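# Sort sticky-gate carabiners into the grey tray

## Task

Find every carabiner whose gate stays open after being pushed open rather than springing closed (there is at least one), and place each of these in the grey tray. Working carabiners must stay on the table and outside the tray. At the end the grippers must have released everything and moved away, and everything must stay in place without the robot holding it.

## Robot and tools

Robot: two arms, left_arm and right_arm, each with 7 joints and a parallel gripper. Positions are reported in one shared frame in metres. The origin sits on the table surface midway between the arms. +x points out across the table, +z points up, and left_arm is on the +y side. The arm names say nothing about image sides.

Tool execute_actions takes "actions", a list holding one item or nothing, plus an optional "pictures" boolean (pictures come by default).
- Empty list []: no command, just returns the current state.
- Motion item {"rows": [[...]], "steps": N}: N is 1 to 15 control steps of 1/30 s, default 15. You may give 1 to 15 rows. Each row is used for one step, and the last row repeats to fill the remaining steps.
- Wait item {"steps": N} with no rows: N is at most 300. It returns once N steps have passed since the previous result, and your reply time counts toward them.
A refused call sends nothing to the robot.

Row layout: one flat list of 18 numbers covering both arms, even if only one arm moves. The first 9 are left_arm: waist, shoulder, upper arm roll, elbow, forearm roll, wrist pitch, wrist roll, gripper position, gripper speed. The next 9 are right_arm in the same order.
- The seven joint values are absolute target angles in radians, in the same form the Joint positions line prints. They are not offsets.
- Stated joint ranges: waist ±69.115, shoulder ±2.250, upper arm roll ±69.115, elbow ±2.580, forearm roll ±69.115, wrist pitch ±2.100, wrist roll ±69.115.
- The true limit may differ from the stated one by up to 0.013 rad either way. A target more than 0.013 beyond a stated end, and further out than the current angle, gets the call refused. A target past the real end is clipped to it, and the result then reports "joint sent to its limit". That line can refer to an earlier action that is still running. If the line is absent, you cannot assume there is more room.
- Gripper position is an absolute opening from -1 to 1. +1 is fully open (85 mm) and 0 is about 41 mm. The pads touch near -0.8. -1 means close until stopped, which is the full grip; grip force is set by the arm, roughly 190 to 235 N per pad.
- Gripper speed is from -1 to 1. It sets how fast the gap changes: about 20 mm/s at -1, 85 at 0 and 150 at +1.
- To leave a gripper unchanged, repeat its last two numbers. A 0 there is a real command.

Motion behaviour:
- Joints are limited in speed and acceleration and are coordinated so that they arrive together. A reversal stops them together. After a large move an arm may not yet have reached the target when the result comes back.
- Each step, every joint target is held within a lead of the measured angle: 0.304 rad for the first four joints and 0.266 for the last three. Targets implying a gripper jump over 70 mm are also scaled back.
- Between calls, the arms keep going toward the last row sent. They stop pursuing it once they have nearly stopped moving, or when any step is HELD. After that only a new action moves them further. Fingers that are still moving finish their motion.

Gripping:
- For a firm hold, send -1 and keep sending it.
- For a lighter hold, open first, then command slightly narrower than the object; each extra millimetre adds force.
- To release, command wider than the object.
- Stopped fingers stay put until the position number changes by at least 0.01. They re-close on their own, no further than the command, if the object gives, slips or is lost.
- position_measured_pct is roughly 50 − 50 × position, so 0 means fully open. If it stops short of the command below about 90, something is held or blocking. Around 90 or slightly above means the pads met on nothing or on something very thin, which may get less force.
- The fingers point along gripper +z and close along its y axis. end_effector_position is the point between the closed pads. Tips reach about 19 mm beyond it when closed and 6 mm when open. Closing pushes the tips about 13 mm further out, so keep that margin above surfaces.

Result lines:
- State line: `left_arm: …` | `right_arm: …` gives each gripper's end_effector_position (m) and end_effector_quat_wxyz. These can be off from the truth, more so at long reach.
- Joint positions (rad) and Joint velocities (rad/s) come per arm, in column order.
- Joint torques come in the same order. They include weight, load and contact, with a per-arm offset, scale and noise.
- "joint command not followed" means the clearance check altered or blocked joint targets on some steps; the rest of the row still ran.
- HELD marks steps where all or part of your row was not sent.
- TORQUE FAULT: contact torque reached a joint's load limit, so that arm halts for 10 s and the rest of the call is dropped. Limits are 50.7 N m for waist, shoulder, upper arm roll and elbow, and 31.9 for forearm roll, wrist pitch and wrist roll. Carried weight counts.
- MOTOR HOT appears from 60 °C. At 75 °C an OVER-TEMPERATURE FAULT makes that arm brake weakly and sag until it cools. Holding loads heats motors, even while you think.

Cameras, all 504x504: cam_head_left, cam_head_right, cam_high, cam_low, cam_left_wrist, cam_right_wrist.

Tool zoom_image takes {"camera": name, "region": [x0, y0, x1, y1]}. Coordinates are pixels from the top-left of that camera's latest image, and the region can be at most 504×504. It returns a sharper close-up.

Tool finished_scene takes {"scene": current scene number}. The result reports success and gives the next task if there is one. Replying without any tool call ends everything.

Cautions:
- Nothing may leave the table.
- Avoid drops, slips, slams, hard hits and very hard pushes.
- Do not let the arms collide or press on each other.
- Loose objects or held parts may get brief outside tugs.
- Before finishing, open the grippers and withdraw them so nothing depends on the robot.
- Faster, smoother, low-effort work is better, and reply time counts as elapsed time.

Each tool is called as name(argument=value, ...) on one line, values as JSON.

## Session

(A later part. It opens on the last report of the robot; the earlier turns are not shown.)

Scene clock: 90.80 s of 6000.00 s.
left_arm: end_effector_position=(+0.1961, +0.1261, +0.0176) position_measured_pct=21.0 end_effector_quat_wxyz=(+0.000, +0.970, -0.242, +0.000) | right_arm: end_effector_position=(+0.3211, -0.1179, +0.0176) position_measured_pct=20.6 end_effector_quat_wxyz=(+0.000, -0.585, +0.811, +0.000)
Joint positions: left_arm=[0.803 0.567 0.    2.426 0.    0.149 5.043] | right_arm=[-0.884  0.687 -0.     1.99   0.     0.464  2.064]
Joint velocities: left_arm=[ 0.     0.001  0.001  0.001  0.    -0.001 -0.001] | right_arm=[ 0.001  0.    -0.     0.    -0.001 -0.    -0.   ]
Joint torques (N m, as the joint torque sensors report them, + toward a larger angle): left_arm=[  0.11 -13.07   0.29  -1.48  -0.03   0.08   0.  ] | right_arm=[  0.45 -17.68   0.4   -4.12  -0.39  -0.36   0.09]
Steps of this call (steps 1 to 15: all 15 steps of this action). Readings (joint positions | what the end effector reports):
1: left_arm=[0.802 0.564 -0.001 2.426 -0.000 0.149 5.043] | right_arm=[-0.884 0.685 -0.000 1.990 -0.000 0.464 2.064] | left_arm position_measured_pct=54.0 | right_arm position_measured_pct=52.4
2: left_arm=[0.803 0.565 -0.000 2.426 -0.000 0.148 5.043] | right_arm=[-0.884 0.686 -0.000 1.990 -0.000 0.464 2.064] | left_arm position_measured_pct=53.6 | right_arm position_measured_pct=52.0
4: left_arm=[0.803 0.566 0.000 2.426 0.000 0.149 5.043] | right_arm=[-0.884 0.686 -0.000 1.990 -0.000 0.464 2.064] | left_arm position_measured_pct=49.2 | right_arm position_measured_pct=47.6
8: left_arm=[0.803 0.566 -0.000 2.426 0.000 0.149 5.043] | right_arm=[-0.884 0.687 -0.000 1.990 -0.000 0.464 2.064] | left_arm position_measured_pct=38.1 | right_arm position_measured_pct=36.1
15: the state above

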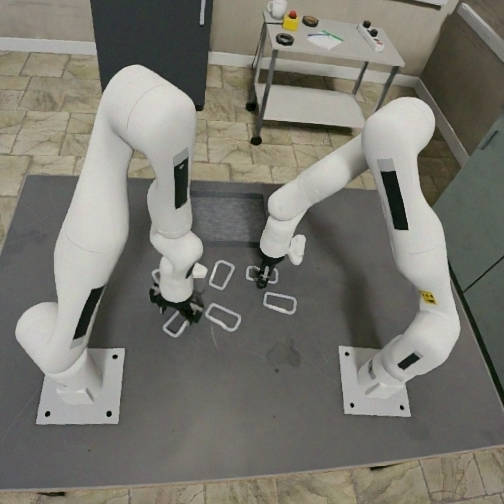

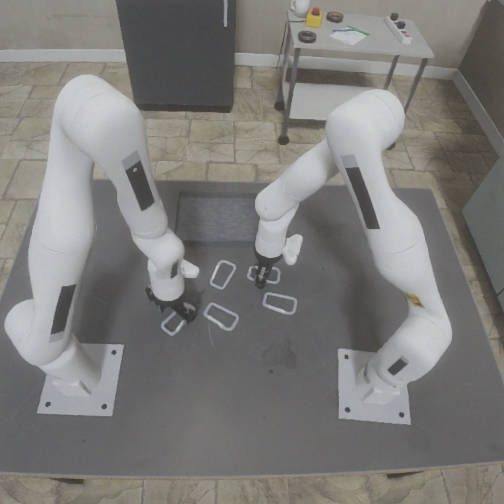

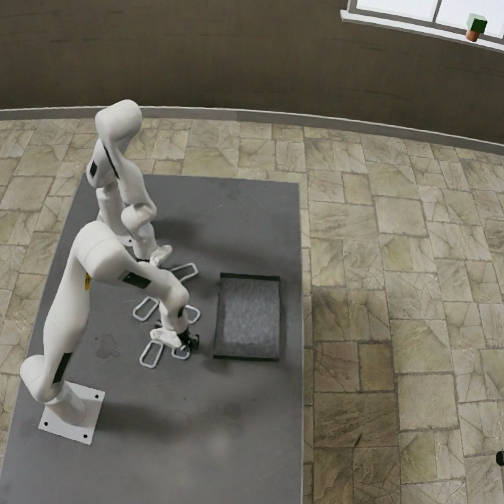

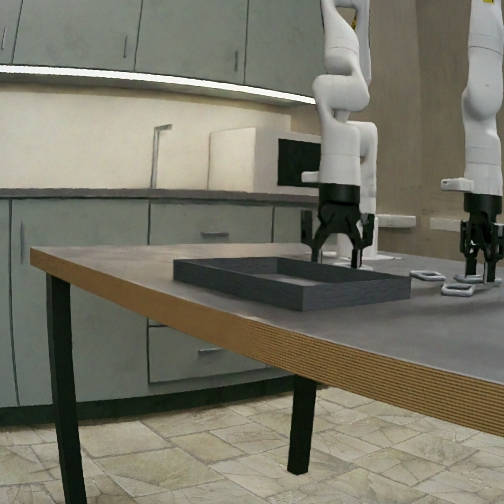

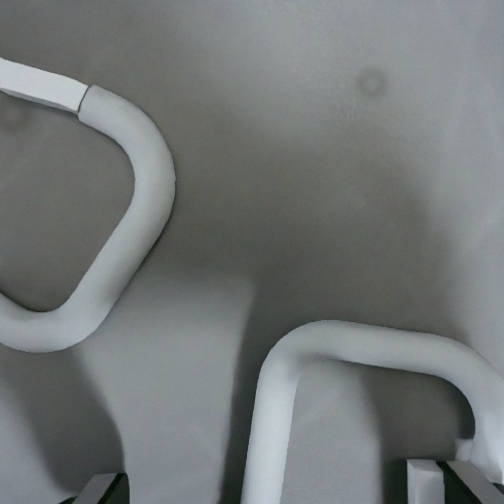

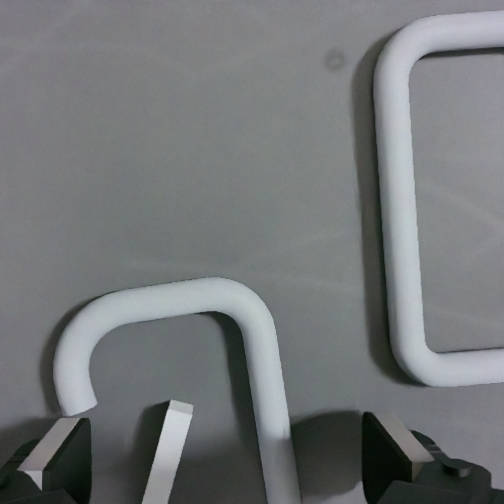

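execute_actions(actions=[{"rows":[[0.803,0.555,0,2.4262,0,0.16,5.043,0.6,0, -0.8841,0.635,0,1.981,0,0.525,2.064,0.6,0],[0.803,0.555,0,2.4262,0,0.16,5.043,0.6,0, -0.8841,0.635,0,1.981,0,0.525,2.064,0.6,0],[0.803,0.55,0,2.4262,0,0.165,5.043,0.6,0, -0.8841,0.635,0,1.981,0,0.525,2.064,0.6,0],[0.803,0.545,0,2.4262,0,0.17,5.043,0.6,0, -0.8841,0.635,0,1.981,0,0.525,2.064,0.6,0],[0.803,0.54,0,2.4262,0,0.175,5.043,0.6,0, -0.8841,0.635,0,1.981,0,0.525,2.064,0.6,0],[0.803,0.53,0,2.4262,0,0.185,5.043,0.6,0, -0.9185,0.6342,0,1.9843,0,0.5231,2.1865,-0.39,0.8]],"steps":15}], pictures=false)

execute_actions(actions=[{"steps":6}])

Scene clock: 99.27 s of 6000.00 s.
left_arm: end_effector_position=(+0.1949, +0.1275, +0.0274) position_measured_pct=19.8 end_effector_quat_wxyz=(-0.000, +0.970, -0.242, -0.000) | right_arm: end_effector_position=(+0.3113, -0.1086, +0.0400) position_measured_pct=55.6 end_effector_quat_wxyz=(+0.000, +0.646, -0.763, -0.000)
Joint positions: left_arm=[0.803 0.53  0.    2.426 0.    0.185 5.043] | right_arm=[-0.917  0.635 -0.     1.984  0.     0.523  2.186]
Joint velocities: left_arm=[ 0.001 -0.004 -0.     0.002 -0.001  0.001  0.001] | right_arm=[-0.009 -0.004  0.006  0.001  0.002  0.     0.002]
Joint torques (N m, as the joint torque sensors report them, + toward a larger angle): left_arm=[ -0.07 -12.19   0.53  -1.95  -0.08   0.09  -0.04] | right_arm=[  0.07 -17.03   0.62  -4.19  -0.36  -0.24   0.17]
Steps of this call (steps 1 to 15: the robot went on to your last target; steps 16 to 90: nothing new was sent; then 4.97 s passed at rest; steps 91 to 105: all 15 steps of this action). Readings (joint positions | what the end effector reports):
91: left_arm=[0.803 0.565 -0.000 2.426 0.000 0.150 5.043] | right_arm=[-0.884 0.686 -0.000 1.990 0.000 0.465 2.064] | left_arm position_measured_pct=19.8 | right_arm position_measured_pct=19.8
92: left_arm=[0.803 0.560 -0.000 2.426 -0.000 0.154 5.043] | right_arm=[-0.884 0.679 -0.000 1.990 -0.000 0.471 2.064] | left_arm position_measured_pct=19.8 | right_arm position_measured_pct=19.8
94: left_arm=[0.803 0.552 -0.000 2.426 0.000 0.162 5.043] | right_arm=[-0.884 0.652 -0.000 1.985 -0.000 0.499 2.064] | left_arm position_measured_pct=19.8 | right_arm position_measured_pct=19.8
98: left_arm=[0.803 0.533 0.000 2.426 -0.000 0.181 5.043] | right_arm=[-0.895 0.638 0.001 1.982 0.000 0.523 2.094] | left_arm position_measured_pct=19.8 | right_arm position_measured_pct=23.8
105: the state above

Scene clock: 99.47 s of 6000.00 s.
left_arm: end_effector_position=(+0.1949, +0.1274, +0.0276) position_measured_pct=19.8 end_effector_quat_wxyz=(+0.000, +0.970, -0.242, +0.000) | right_arm: end_effector_position=(+0.3111, -0.1083, +0.0401) position_measured_pct=69.0 end_effector_quat_wxyz=(+0.000, +0.647, -0.763, -0.000)
Joint positions: left_arm=[0.803 0.53  0.    2.426 0.    0.185 5.043] | right_arm=[-0.918  0.634 -0.     1.984 -0.     0.523  2.186]
Joint velocities: left_arm=[ 0.    -0.001 -0.    -0.     0.     0.001 -0.   ] | right_arm=[-0.002 -0.001  0.     0.     0.     0.001 -0.   ]
Joint torques (N m, as the joint torque sensors report them, + toward a larger angle): left_arm=[  0.2  -13.01   0.42  -2.14  -0.03  -0.03  -0.2 ] | right_arm=[  0.57 -17.41   0.28  -4.54  -0.4   -0.29   0.04]
Steps of this call (steps 1 to 6: the robot went on to your last target). Readings (joint positions | what the end effector reports):
1: left_arm=[0.803 0.530 0.000 2.426 -0.000 0.185 5.043] | right_arm=[-0.917 0.635 -0.000 1.984 0.000 0.523 2.186] | left_arm position_measured_pct=19.8 | right_arm position_measured_pct=60.3
2: left_arm=[0.803 0.530 0.000 2.426 0.000 0.185 5.043] | right_arm=[-0.918 0.634 -0.000 1.984 0.000 0.523 2.186] | left_arm position_measured_pct=19.8 | right_arm position_measured_pct=64.3
4: left_arm=[0.803 0.530 0.000 2.426 -0.000 0.185 5.043] | right_arm=[-0.918 0.634 -0.000 1.984 -0.000 0.523 2.186] | left_arm position_measured_pct=19.8 | right_arm position_measured_pct=68.3
6: the state above

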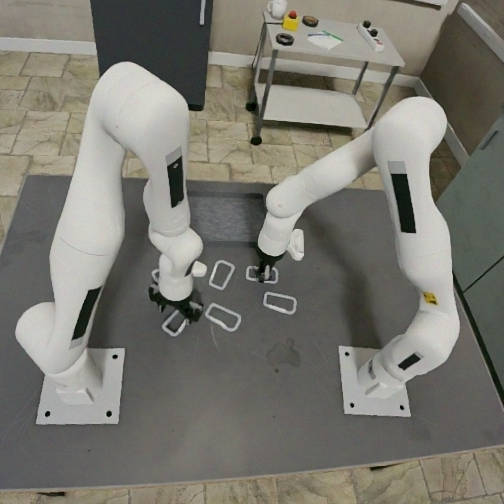

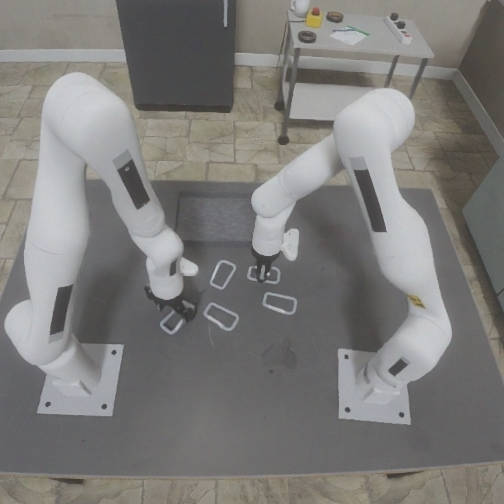

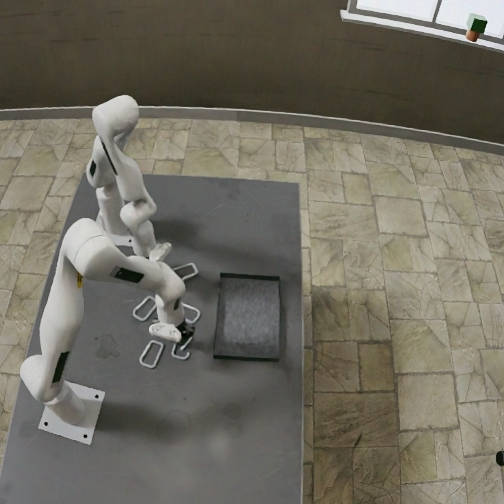

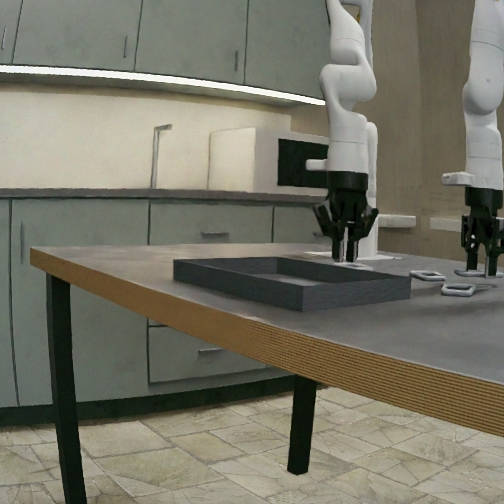

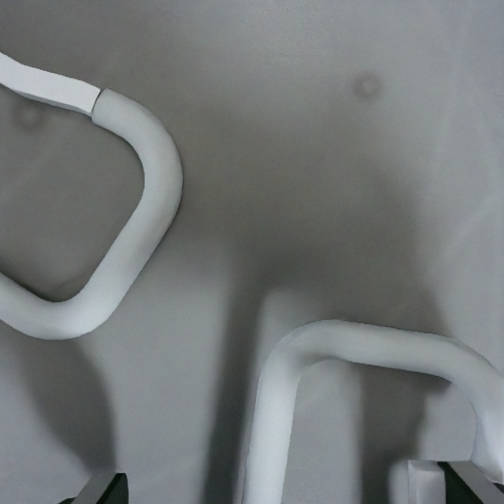

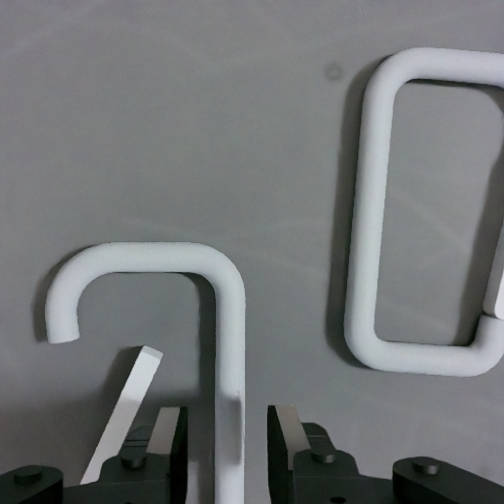

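execute_actions(actions=[{"rows":[[0.803,0.5667,0,2.4262,0,0.1487,5.043,0.6,0, -0.9185,0.6812,0,1.9938,0,0.4666,2.1865,-0.39,0]],"steps":12}], pictures=false)

execute_actions(actions=[{"rows":[[0.803,0.5667,0,2.4262,0,0.1487,5.043,0.13,-0.3, -0.9185,0.6812,0,1.9938,0,0.4666,2.1865,-0.75,-0.3]],"steps":15}])

Scene clock: 102.87 s of 6000.00 s.
left_arm: end_effector_position=(+0.1962, +0.1260, +0.0178) position_measured_pct=19.8 end_effector_quat_wxyz=(+0.000, +0.970, -0.242, +0.000) | right_arm: end_effector_position=(+0.3112, -0.1080, +0.0200) position_measured_pct=69.4 end_effector_quat_wxyz=(-0.000, +0.647, -0.763, -0.000)
Joint positions: left_arm=[ 0.803  0.566 -0.     2.426  0.     0.149  5.043] | right_arm=[-0.919  0.68  -0.     1.994  0.     0.467  2.186]
Joint velocities: left_arm=[-0.     0.006 -0.001  0.    -0.    -0.    -0.   ] | right_arm=[-0.     0.008 -0.     0.     0.    -0.001  0.   ]
Joint torques (N m, as the joint torque sensors report them, + toward a larger angle): left_arm=[ -0.01 -13.31   0.39  -1.26  -0.07  -0.29  -0.17] | right_arm=[  0.46 -17.73   0.39  -3.84  -0.3   -0.32   0.06]
Steps of this call (steps 1 to 15: the robot went on to your last target; steps 16 to 90: nothing new was sent; steps 91 to 102: all 12 steps of this action). Readings (joint positions | what the end effector reports):
91: left_arm=[0.803 0.531 0.000 2.426 -0.000 0.184 5.043] | right_arm=[-0.918 0.636 0.000 1.984 -0.000 0.522 2.186] | left_arm position_measured_pct=19.8 | right_arm position_measured_pct=69.4
92: left_arm=[0.803 0.538 0.000 2.426 -0.000 0.179 5.043] | right_arm=[-0.918 0.642 0.000 1.985 0.000 0.516 2.186] | left_arm position_measured_pct=19.8 | right_arm position_measured_pct=69.4
94: left_arm=[0.803 0.559 0.000 2.426 0.000 0.159 5.043] | right_arm=[-0.918 0.668 0.000 1.990 0.000 0.488 2.187] | left_arm position_measured_pct=19.8 | right_arm position_measured_pct=69.4
98: left_arm=[0.803 0.565 -0.000 2.426 -0.000 0.149 5.043] | right_arm=[-0.919 0.679 -0.000 1.994 -0.000 0.467 2.187] | left_arm position_measured_pct=19.8 | right_arm position_measured_pct=69.4
102: the state above

Scene clock: 103.37 s of 6000.00 s.
left_arm: end_effector_position=(+0.1961, +0.1262, +0.0176) position_measured_pct=43.3 end_effector_quat_wxyz=(-0.000, +0.970, -0.242, -0.000) | right_arm: end_effector_position=(+0.3111, -0.1082, +0.0198) position_measured_pct=84.1 end_effector_quat_wxyz=(-0.000, +0.647, -0.763, -0.000)
Joint positions: left_arm=[ 0.803  0.567 -0.     2.426 -0.     0.149  5.043] | right_arm=[-0.919  0.681 -0.     1.994  0.     0.467  2.187]
Joint velocities: left_arm=[-0.     0.    -0.     0.002 -0.001 -0.001 -0.   ] | right_arm=[ 0.002 -0.    -0.     0.     0.002  0.    -0.   ]
Joint torques (N m, as the joint torque sensors report them, + toward a larger angle): left_arm=[  0.08 -13.04   0.26  -1.58   0.11  -0.03  -0.28] | right_arm=[  0.4  -17.14   0.4   -4.02  -0.38  -0.38   0.06]
Steps of this call (steps 1 to 15: all 15 steps of this action). Readings (joint positions | what the end effector reports):
1: left_arm=[0.803 0.566 0.000 2.426 0.000 0.149 5.043] | right_arm=[-0.919 0.681 -0.000 1.994 0.000 0.467 2.186] | left_arm position_measured_pct=19.8 | right_arm position_measured_pct=69.4
2: left_arm=[0.803 0.566 0.000 2.426 0.000 0.149 5.043] | right_arm=[-0.919 0.681 -0.000 1.994 -0.000 0.467 2.186] | left_arm position_measured_pct=20.6 | right_arm position_measured_pct=69.8
4: left_arm=[0.803 0.567 0.000 2.426 0.000 0.149 5.043] | right_arm=[-0.919 0.681 -0.000 1.994 0.000 0.467 2.187] | left_arm position_measured_pct=23.8 | right_arm position_measured_pct=73.0
8: left_arm=[0.803 0.567 0.000 2.426 0.000 0.149 5.043] | right_arm=[-0.919 0.681 -0.000 1.994 0.000 0.467 2.187] | left_arm position_measured_pct=32.5 | right_arm position_measured_pct=81.7
15: the state above

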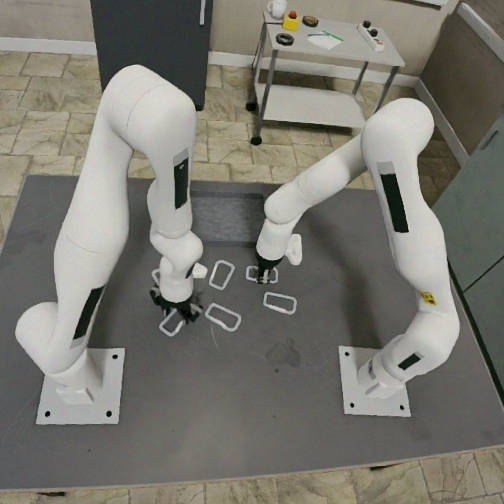

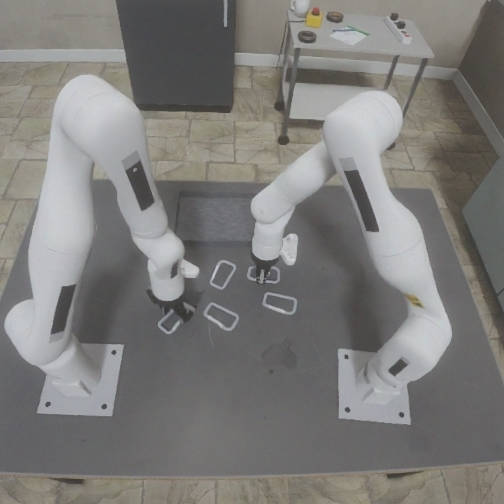

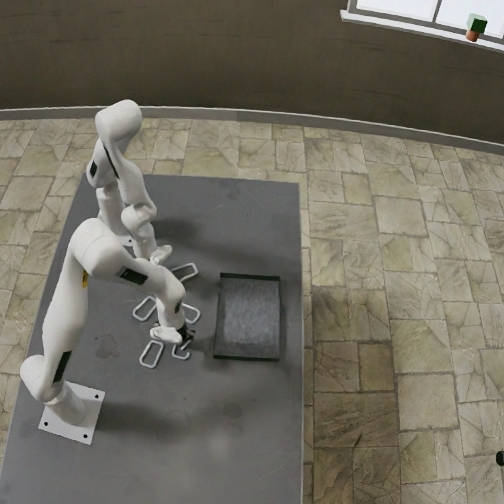

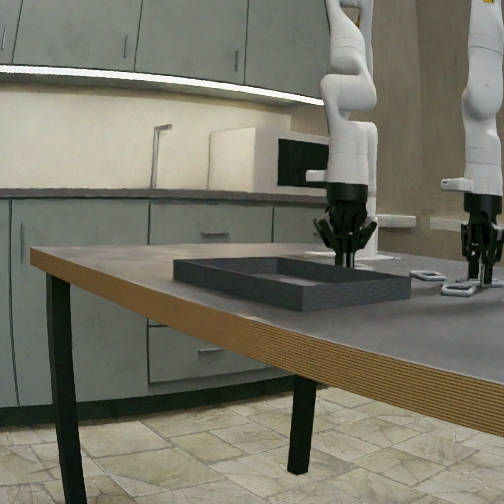

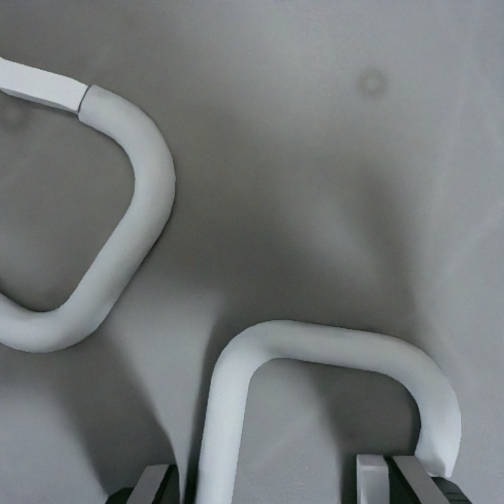

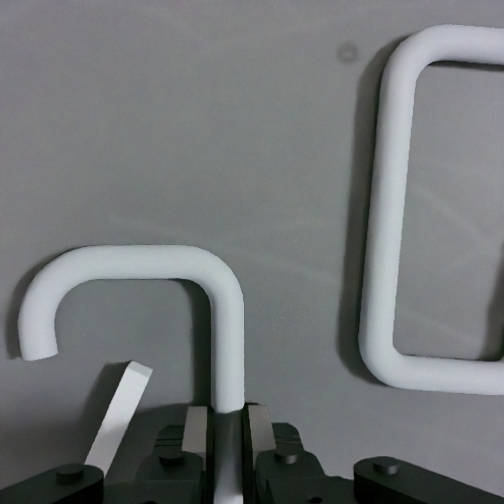

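execute_actions(actions=[{"rows":[[0.803,0.5667,0,2.4262,0,0.1487,5.043,0.03,0, -0.9185,0.6812,0,1.9938,0,0.4666,2.1865,-0.75,-0.3],[0.803,0.5667,0,2.4262,0,0.1487,5.043,0.03,0, -0.9185,0.65,0,1.987,0,0.505,2.1865,-0.75,-0.3],[0.803,0.5667,0,2.4262,0,0.1487,5.043,0.03,0, -0.9185,0.65,0,1.987,0,0.505,2.1865,-0.75,-0.3],[0.803,0.40,0,2.39,0,0.35,5.1,0.03,0, -0.9185,0.554,0,1.962,0,0.626,2.1865,-0.75,-0.3]],"steps":13}], pictures=false)

execute_actions(actions=[{"rows":[[0.6,0.50,0,2.155,0,0.485,5.6,0.03,0, -0.871,0.65,0,1.73,0,0.76,2.28,-0.75,-0.3]],"steps":12}], pictures=false)

execute_actions(actions=[{"rows":[[0.4,0.60,0,1.92,0,0.62,6.1,0.03,0, -0.823,0.755,0,1.50,0,0.885,2.37,-0.75,-0.3]],"steps":10}], pictures=false)

execute_actions(actions=[{"rows":[[0.1955,0.7136,0,1.6846,0,0.7434,6.496,0.03,0, -0.7758,0.8712,0,1.2683,0,1.0021,2.464,-0.75,-0.3]],"steps":15}], pictures=false)

execute_actions(actions=[{"steps":8}])

Scene clock: 125.67 s of 6000.00 s.
left_arm: end_effector_position=(+0.1959, +0.1263, +0.0627) position_measured_pct=48.0 end_effector_quat_wxyz=(-0.000, +0.976, -0.216, -0.001) | right_arm: end_effector_position=(+0.3097, -0.1096, +0.0748) position_measured_pct=84.1 end_effector_quat_wxyz=(+0.002, +0.647, -0.763, +0.000)
Joint positions: left_arm=[0.803 0.411 0.    2.392 0.    0.34  5.097] | right_arm=[-0.918  0.558  0.     1.962  0.     0.626  2.186]
Joint velocities: left_arm=[ 0.001 -0.19   0.    -0.051  0.001  0.308  0.088] | right_arm=[ 0.001 -0.034  0.     0.002 -0.001  0.01  -0.   ]
Joint torques (N m, as the joint torque sensors report them, + toward a larger angle): left_arm=[ 0.13 -9.46  0.27 -3.01 -0.1  -0.01 -0.2 ] | right_arm=[  0.32 -17.49   0.02  -5.47  -0.38  -0.2    0.04]
Steps of this call (steps 1 to 15: the robot went on to your last target; steps 16 to 90: nothing new was sent; then 18.87 s passed at rest; steps 91 to 103: all 13 steps of this action). Readings (joint positions | what the end effector reports):
91: left_arm=[0.803 0.567 0.000 2.426 0.000 0.149 5.043] | right_arm=[-0.919 0.681 -0.000 1.994 0.000 0.467 2.187] | left_arm position_measured_pct=43.7 | right_arm position_measured_pct=84.1
92: left_arm=[0.803 0.567 -0.000 2.426 -0.000 0.149 5.043] | right_arm=[-0.919 0.679 -0.000 1.994 -0.000 0.468 2.187] | left_arm position_measured_pct=44.0 | right_arm position_measured_pct=84.1
94: left_arm=[0.803 0.565 -0.000 2.426 -0.000 0.150 5.043] | right_arm=[-0.919 0.660 -0.000 1.991 -0.000 0.487 2.186] | left_arm position_measured_pct=46.8 | right_arm position_measured_pct=84.1
98: left_arm=[0.803 0.505 -0.000 2.414 -0.000 0.215 5.061] | right_arm=[-0.919 0.582 0.000 1.970 0.000 0.587 2.187] | left_arm position_measured_pct=48.0 | right_arm position_measured_pct=84.1
103: the state above

Scene clock: 126.07 s of 6000.00 s.
left_arm: end_effector_position=(+0.2810, +0.1179, +0.0658) position_measured_pct=48.0 end_effector_quat_wxyz=(+0.000, +0.999, +0.038, +0.001) | right_arm: end_effector_position=(+0.3703, -0.0787, +0.0819) position_measured_pct=84.1 end_effector_quat_wxyz=(-0.002, +0.664, -0.748, +0.000)
Joint positions: left_arm=[ 0.636  0.481 -0.     2.193 -0.     0.466  5.442] | right_arm=[-0.874  0.644  0.001  1.738  0.     0.755  2.277]
Joint velocities: left_arm=[-0.286  0.145  0.005 -0.321  0.003  0.165  1.215] | right_arm=[ 0.039  0.07   0.    -0.239 -0.     0.139  0.098]
Joint torques (N m, as the joint torque sensors report them, + toward a larger angle): left_arm=[  0.18 -14.18   0.12  -4.11   0.04   0.05   0.1 ] | right_arm=[  0.02 -19.92  -0.03  -5.05  -0.49   0.    -0.27]
Steps of this call (steps 1 to 12: all 12 steps of this action). Readings (joint positions | what the end effector reports):
1: left_arm=[0.802 0.408 0.000 2.390 0.000 0.349 5.101] | right_arm=[-0.918 0.558 -0.000 1.961 -0.000 0.627 2.187] | left_arm position_measured_pct=48.0 | right_arm position_measured_pct=84.1
2: left_arm=[0.795 0.408 0.001 2.384 0.000 0.358 5.108] | right_arm=[-0.917 0.561 -0.000 1.956 -0.000 0.630 2.189] | left_arm position_measured_pct=48.0 | right_arm position_measured_pct=84.1
4: left_arm=[0.768 0.417 0.001 2.355 0.000 0.384 5.140] | right_arm=[-0.910 0.573 -0.000 1.929 -0.000 0.646 2.199] | left_arm position_measured_pct=48.0 | right_arm position_measured_pct=84.1
8: left_arm=[0.685 0.457 -0.000 2.254 -0.000 0.436 5.280] | right_arm=[-0.887 0.620 -0.000 1.815 -0.000 0.711 2.246] | left_arm position_measured_pct=48.0 | right_arm position_measured_pct=84.1
12: the state above

Scene clock: 126.40 s of 6000.00 s.
left_arm: end_effector_position=(+0.3782, +0.1375, +0.0657) position_measured_pct=48.0 end_effector_quat_wxyz=(+0.001, +0.950, +0.312, +0.002) | right_arm: end_effector_position=(+0.4265, -0.0591, +0.0819) position_measured_pct=87.3 end_effector_quat_wxyz=(-0.002, +0.678, -0.735, +0.000)
Joint positions: left_arm=[ 0.453  0.574 -0.001  1.978 -0.     0.586  5.815] | right_arm=[-0.829  0.743  0.001  1.524  0.     0.872  2.361]
Joint velocities: left_arm=[-0.33   0.161  0.    -0.409 -0.     0.238  1.215] | right_arm=[ 0.09   0.176  0.002 -0.465  0.001  0.252  0.185]
Joint torques (N m, as the joint torque sensors report them, + toward a larger angle): left_arm=[  1.22 -17.12   1.3   -4.25  -0.09   0.2   -0.25] | right_arm=[ -0.71 -22.26  -0.46  -5.64  -0.35   0.26  -0.04]
Steps of this call (steps 1 to 10: all 10 steps of this action). Readings (joint positions | what the end effector reports):
1: left_arm=[0.626 0.487 -0.000 2.182 0.000 0.472 5.483] | right_arm=[-0.872 0.647 0.000 1.731 0.000 0.759 2.280] | left_arm position_measured_pct=48.0 | right_arm position_measured_pct=84.1
2: left_arm=[0.611 0.494 0.001 2.167 0.000 0.480 5.521] | right_arm=[-0.870 0.653 -0.001 1.721 -0.001 0.764 2.284] | left_arm position_measured_pct=48.0 | right_arm position_measured_pct=84.1
4: left_arm=[0.568 0.517 0.002 2.122 0.001 0.504 5.582] | right_arm=[-0.862 0.673 -0.002 1.685 -0.002 0.783 2.297] | left_arm position_measured_pct=48.0 | right_arm position_measured_pct=84.1
8: left_arm=[0.479 0.561 -0.001 2.012 -0.000 0.566 5.734] | right_arm=[-0.837 0.727 -0.000 1.566 0.000 0.849 2.344] | left_arm position_measured_pct=48.0 | right_arm position_measured_pct=86.9
10: the state above

Scene clock: 126.90 s of 6000.00 s.
left_arm: end_effector_position=(+0.4936, +0.2077, +0.0614) position_measured_pct=48.0 end_effector_quat_wxyz=(+0.001, +0.752, +0.659, +0.001) | right_arm: end_effector_position=(+0.4905, -0.0447, +0.0766) position_measured_pct=87.3 end_effector_quat_wxyz=(-0.001, +0.697, -0.717, +0.000)
Joint positions: left_arm=[ 0.214  0.703 -0.     1.703 -0.     0.734  6.381] | right_arm=[-0.777  0.869  0.     1.269  0.     1.002  2.464]
Joint velocities: left_arm=[-0.192  0.108  0.009 -0.204  0.003  0.111  1.216] | right_arm=[ 0.006  0.024 -0.003 -0.008 -0.002  0.004  0.   ]
Joint torques (N m, as the joint torque sensors report them, + toward a larger angle): left_arm=[  0.79 -19.81   0.63  -5.93   0.13  -0.06  -0.02] | right_arm=[  0.42 -24.3    0.86  -7.43  -0.23  -0.36   0.01]
Steps of this call (steps 1 to 15: all 15 steps of this action). Readings (joint positions | what the end effector reports):
1: left_arm=[0.441 0.579 -0.001 1.964 -0.000 0.594 5.856] | right_arm=[-0.826 0.749 0.001 1.509 0.000 0.880 2.367] | left_arm position_measured_pct=48.0 | right_arm position_measured_pct=87.3
2: left_arm=[0.425 0.587 0.001 1.948 0.000 0.604 5.894] | right_arm=[-0.822 0.758 -0.000 1.491 -0.000 0.890 2.373] | left_arm position_measured_pct=48.0 | right_arm position_measured_pct=87.3
4: left_arm=[0.380 0.612 0.003 1.900 0.001 0.631 5.954] | right_arm=[-0.810 0.786 -0.001 1.440 -0.000 0.916 2.393] | left_arm position_measured_pct=48.0 | right_arm position_measured_pct=87.3
8: left_arm=[0.287 0.663 -0.001 1.789 -0.000 0.688 6.097] | right_arm=[-0.786 0.846 0.000 1.317 0.000 0.978 2.444] | left_arm position_measured_pct=48.0 | right_arm position_measured_pct=87.3
15: the state above

Scene clock: 127.17 s of 6000.00 s.
left_arm: end_effector_position=(+0.5003, +0.2146, +0.0605) position_measured_pct=48.0 end_effector_quat_wxyz=(+0.000, +0.707, +0.707, +0.000) | right_arm: end_effector_position=(+0.4904, -0.0452, +0.0753) position_measured_pct=87.3 end_effector_quat_wxyz=(-0.000, +0.697, -0.718, +0.000)
Joint positions: left_arm=[ 0.197  0.713 -0.     1.685  0.     0.743  6.496] | right_arm=[-0.776  0.871  0.     1.268  0.     1.002  2.464]
Joint velocities: left_arm=[-0.009  0.007  0.003  0.001 -0.     0.002  0.   ] | right_arm=[-0.002  0.002 -0.    -0.    -0.001 -0.    -0.   ]
Joint torques (N m, as the joint torque sensors report them, + toward a larger angle): left_arm=[  0.12 -20.76   1.11  -6.22  -0.13   0.1   -0.38] | right_arm=[  0.47 -23.83   0.51  -7.42  -0.37  -0.25   0.07]
Steps of this call (steps 1 to 8: the robot went on to your last target). Readings (joint positions | what the end effector reports):
1: left_arm=[0.208 0.707 -0.000 1.696 -0.000 0.737 6.421] | right_arm=[-0.776 0.869 0.000 1.269 -0.000 1.002 2.464] | left_arm position_measured_pct=48.0 | right_arm position_measured_pct=87.3
2: left_arm=[0.203 0.709 -0.001 1.691 -0.000 0.740 6.455] | right_arm=[-0.776 0.870 0.000 1.269 -0.000 1.002 2.464] | left_arm position_measured_pct=48.0 | right_arm position_measured_pct=87.3
4: left_arm=[0.198 0.712 -0.001 1.686 -0.000 0.743 6.491] | right_arm=[-0.776 0.870 0.000 1.268 0.000 1.002 2.464] | left_arm position_measured_pct=48.0 | right_arm position_measured_pct=87.3
8: the state above

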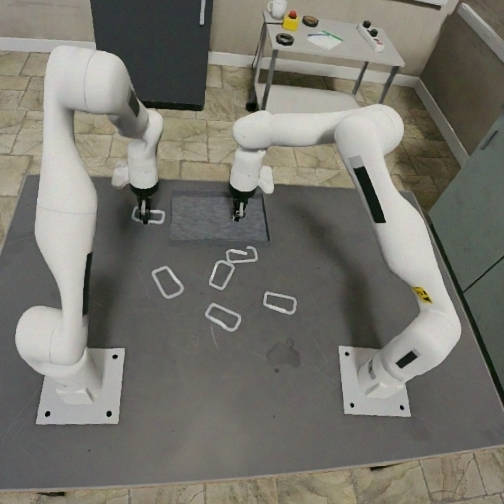

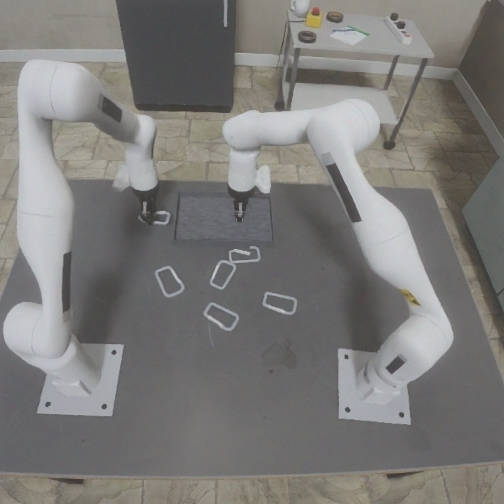

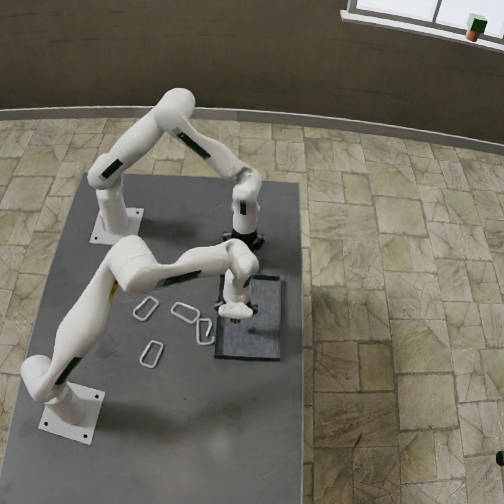

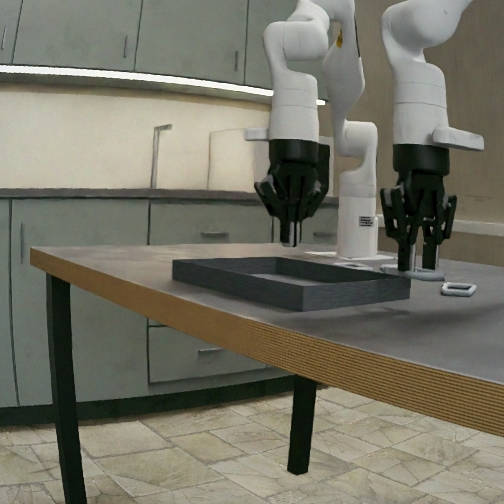

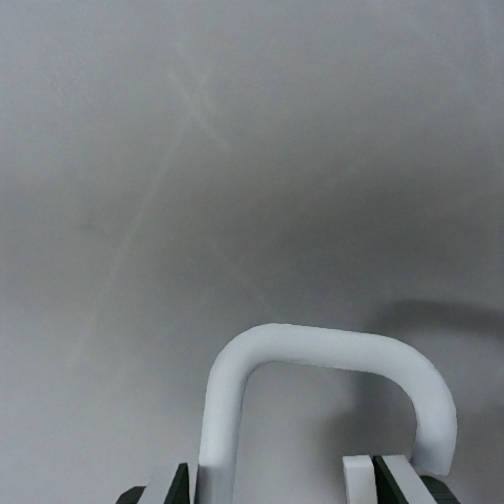

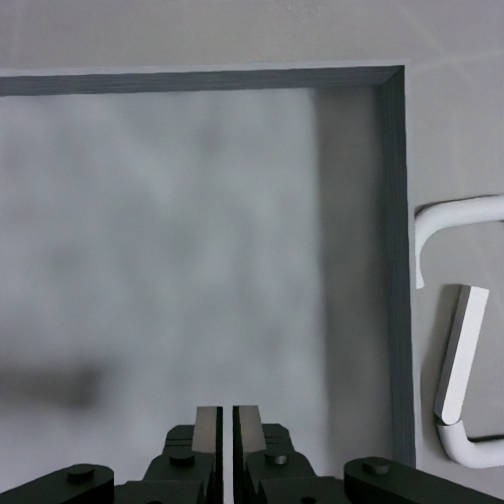

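execute_actions(actions=[{"rows":[[0.1955,0.7891,0,1.7053,0,0.6472,6.496,0.03,0, -0.8563,0.7106,0,1.7401,0,0.6909,2.518,-0.39,0]],"steps":13}], pictures=false)

execute_actions(actions=[{"rows":[[0.205,0.7891,0,1.7053,0,0.6472,6.505,0.3,0, -0.8563,0.7106,0,1.7401,0,0.6909,2.518,-0.39,0],[0.21,0.7891,0,1.7053,0,0.6472,6.51,0.3,0, -0.8563,0.7106,0,1.7401,0,0.6909,2.518,-0.39,0],[0.215,0.7891,0,1.7053,0,0.6472,6.515,0.3,0, -0.8563,0.7106,0,1.7401,0,0.6909,2.518,-0.39,0],[0.22,0.7891,0,1.7053,0,0.6472,6.52,0.3,0, -0.8563,0.7106,0,1.7401,0,0.6909,2.518,-0.39,0],[0.225,0.7891,0,1.7053,0,0.6472,6.525,0.3,0, -0.8563,0.7106,0,1.7401,0,0.6909,2.518,-0.39,0],[0.23,0.7891,0,1.7053,0,0.6472,6.53,0.3,0, -0.8563,0.7106,0,1.7401,0,0.6909,2.518,-0.39,0],[0.235,0.7891,0,1.7053,0,0.6472,6.535,0.3,0, -0.8563,0.7106,0,1.7401,0,0.6909,2.518,-0.39,0],[0.24,0.7891,0,1.7053,0,0.6472,6.54,0.3,0, -0.8563,0.7106,0,1.7401,0,0.6909,2.518,-0.39,0],[0.245,0.7891,0,1.7053,0,0.6472,6.545,0.3,0, -0.8563,0.7106,0,1.7401,0,0.6909,2.518,-0.39,0]],"steps":15}])

Scene clock: 136.27 s of 6000.00 s.
left_arm: end_effector_position=(+0.5005, +0.2150, +0.0196) position_measured_pct=48.0 end_effector_quat_wxyz=(+0.000, +0.707, +0.707, +0.000) | right_arm: end_effector_position=(+0.4142, -0.0585, +0.0631) position_measured_pct=69.4 end_effector_quat_wxyz=(-0.020, +0.736, -0.677, +0.002)
Joint positions: left_arm=[0.195 0.788 0.    1.705 0.    0.647 6.496] | right_arm=[-0.843  0.737 -0.001  1.62  -0.     0.745  2.51 ]
Joint velocities: left_arm=[ 0.001  0.009  0.    -0.    -0.001 -0.     0.001] | right_arm=[-0.105 -0.206  0.005  1.022 -0.    -0.464  0.074]
Joint torques (N m, as the joint torque sensors report them, + toward a larger angle): left_arm=[ -0.06 -20.84   0.64  -5.39  -0.33   0.04  -0.12] | right_arm=[  1.3  -20.8    0.7   -6.87  -0.07  -0.26   0.03]
Steps of this call (steps 1 to 30: the robot went on to your last target; steps 31 to 90: nothing new was sent; then 5.67 s passed at rest; steps 91 to 103: all 13 steps of this action). Readings (joint positions | what the end effector reports):
91: left_arm=[0.196 0.715 0.000 1.685 -0.000 0.742 6.496] | right_arm=[-0.776 0.870 0.000 1.269 0.000 1.001 2.464] | left_arm position_measured_pct=48.0 | right_arm position_measured_pct=87.3
92: left_arm=[0.196 0.721 0.000 1.686 -0.000 0.736 6.496] | right_arm=[-0.778 0.867 0.000 1.275 0.000 0.997 2.465] | left_arm position_measured_pct=48.0 | right_arm position_measured_pct=86.9
94: left_arm=[0.196 0.749 0.000 1.692 -0.000 0.702 6.496] | right_arm=[-0.786 0.850 0.001 1.303 0.000 0.973 2.470] | left_arm position_measured_pct=48.0 | right_arm position_measured_pct=82.5
98: left_arm=[0.195 0.786 -0.000 1.706 0.000 0.649 6.496] | right_arm=[-0.816 0.789 0.000 1.424 0.000 0.867 2.490] | left_arm position_measured_pct=48.0 | right_arm position_measured_pct=71.8
103: the state above

Scene clock: 136.77 s of 6000.00 s.
left_arm: end_effector_position=(+0.4936, +0.1923, +0.0191) position_measured_pct=34.9 end_effector_quat_wxyz=(-0.000, +0.707, +0.707, -0.000) | right_arm: end_effector_position=(+0.3784, -0.0821, +0.0500) position_measured_pct=69.4 end_effector_quat_wxyz=(+0.000, +0.743, -0.669, -0.000)
Joint positions: left_arm=[ 0.244  0.789  0.     1.705 -0.     0.647  6.545] | right_arm=[-0.856  0.711 -0.     1.74  -0.     0.691  2.518]
Joint velocities: left_arm=[ 0.008 -0.    -0.004 -0.    -0.002  0.     0.   ] | right_arm=[-0.002 -0.003  0.     0.     0.002 -0.    -0.   ]
Joint torques (N m, as the joint torque sensors report them, + toward a larger angle): left_arm=[  0.54 -20.93   0.43  -5.35  -0.07  -0.1   -0.2 ] | right_arm=[  0.65 -19.82   0.48  -5.61  -0.33  -0.35   0.03]
Steps of this call (steps 1 to 15: all 15 steps of this action). Readings (joint positions | what the end effector reports):
1: left_arm=[0.197 0.788 -0.000 1.705 -0.000 0.647 6.497] | right_arm=[-0.847 0.730 -0.001 1.652 -0.000 0.730 2.512] | left_arm position_measured_pct=48.0 | right_arm position_measured_pct=69.4
2: left_arm=[0.202 0.789 -0.001 1.705 -0.000 0.647 6.500] | right_arm=[-0.849 0.725 -0.000 1.680 -0.000 0.718 2.514] | left_arm position_measured_pct=47.6 | right_arm position_measured_pct=69.4
4: left_arm=[0.212 0.789 -0.000 1.705 -0.000 0.647 6.510] | right_arm=[-0.853 0.718 -0.000 1.720 -0.000 0.701 2.517] | left_arm position_measured_pct=43.3 | right_arm position_measured_pct=69.4
8: left_arm=[0.231 0.789 -0.000 1.705 -0.000 0.647 6.531] | right_arm=[-0.855 0.713 -0.000 1.740 -0.000 0.691 2.518] | left_arm position_measured_pct=35.7 | right_arm position_measured_pct=69.4
15: the state above

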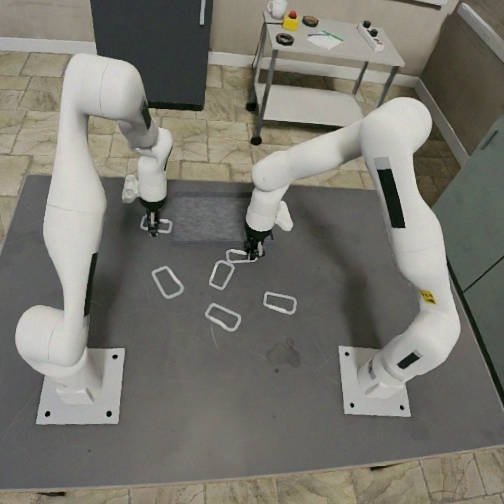

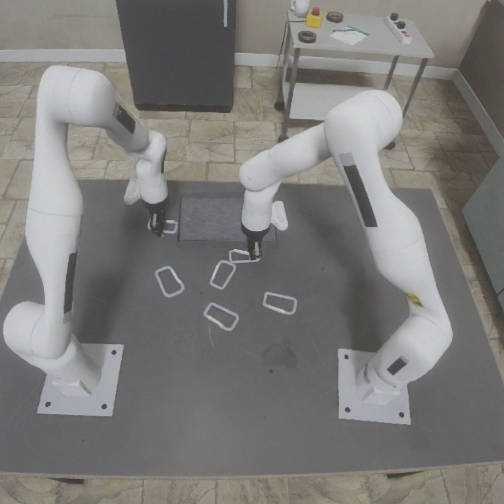

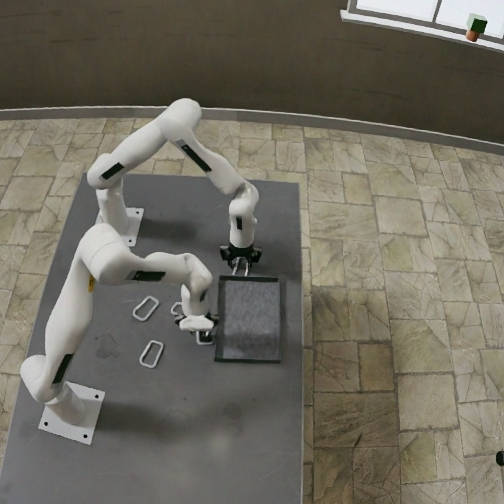

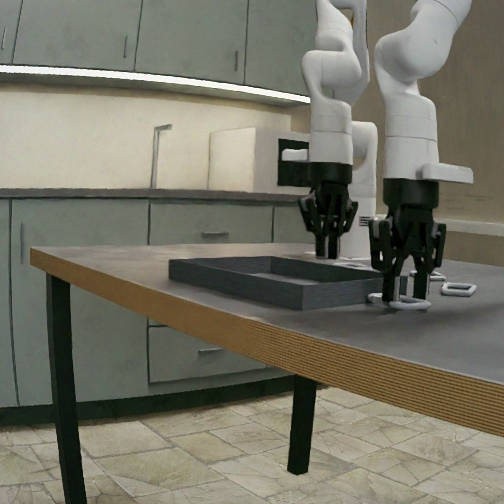

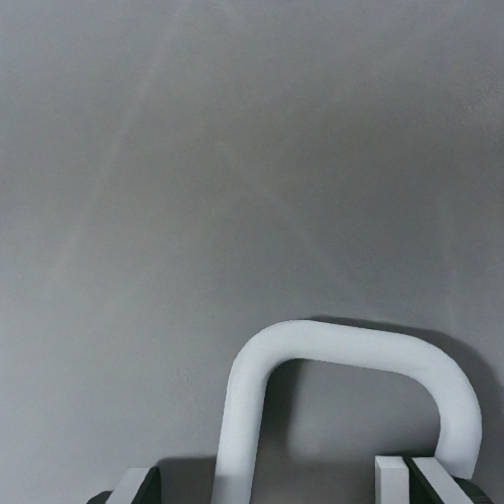

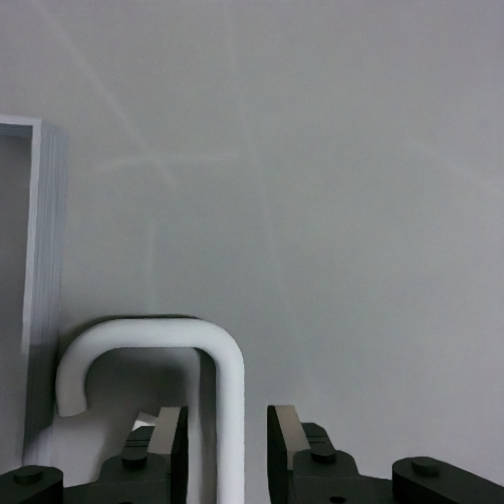

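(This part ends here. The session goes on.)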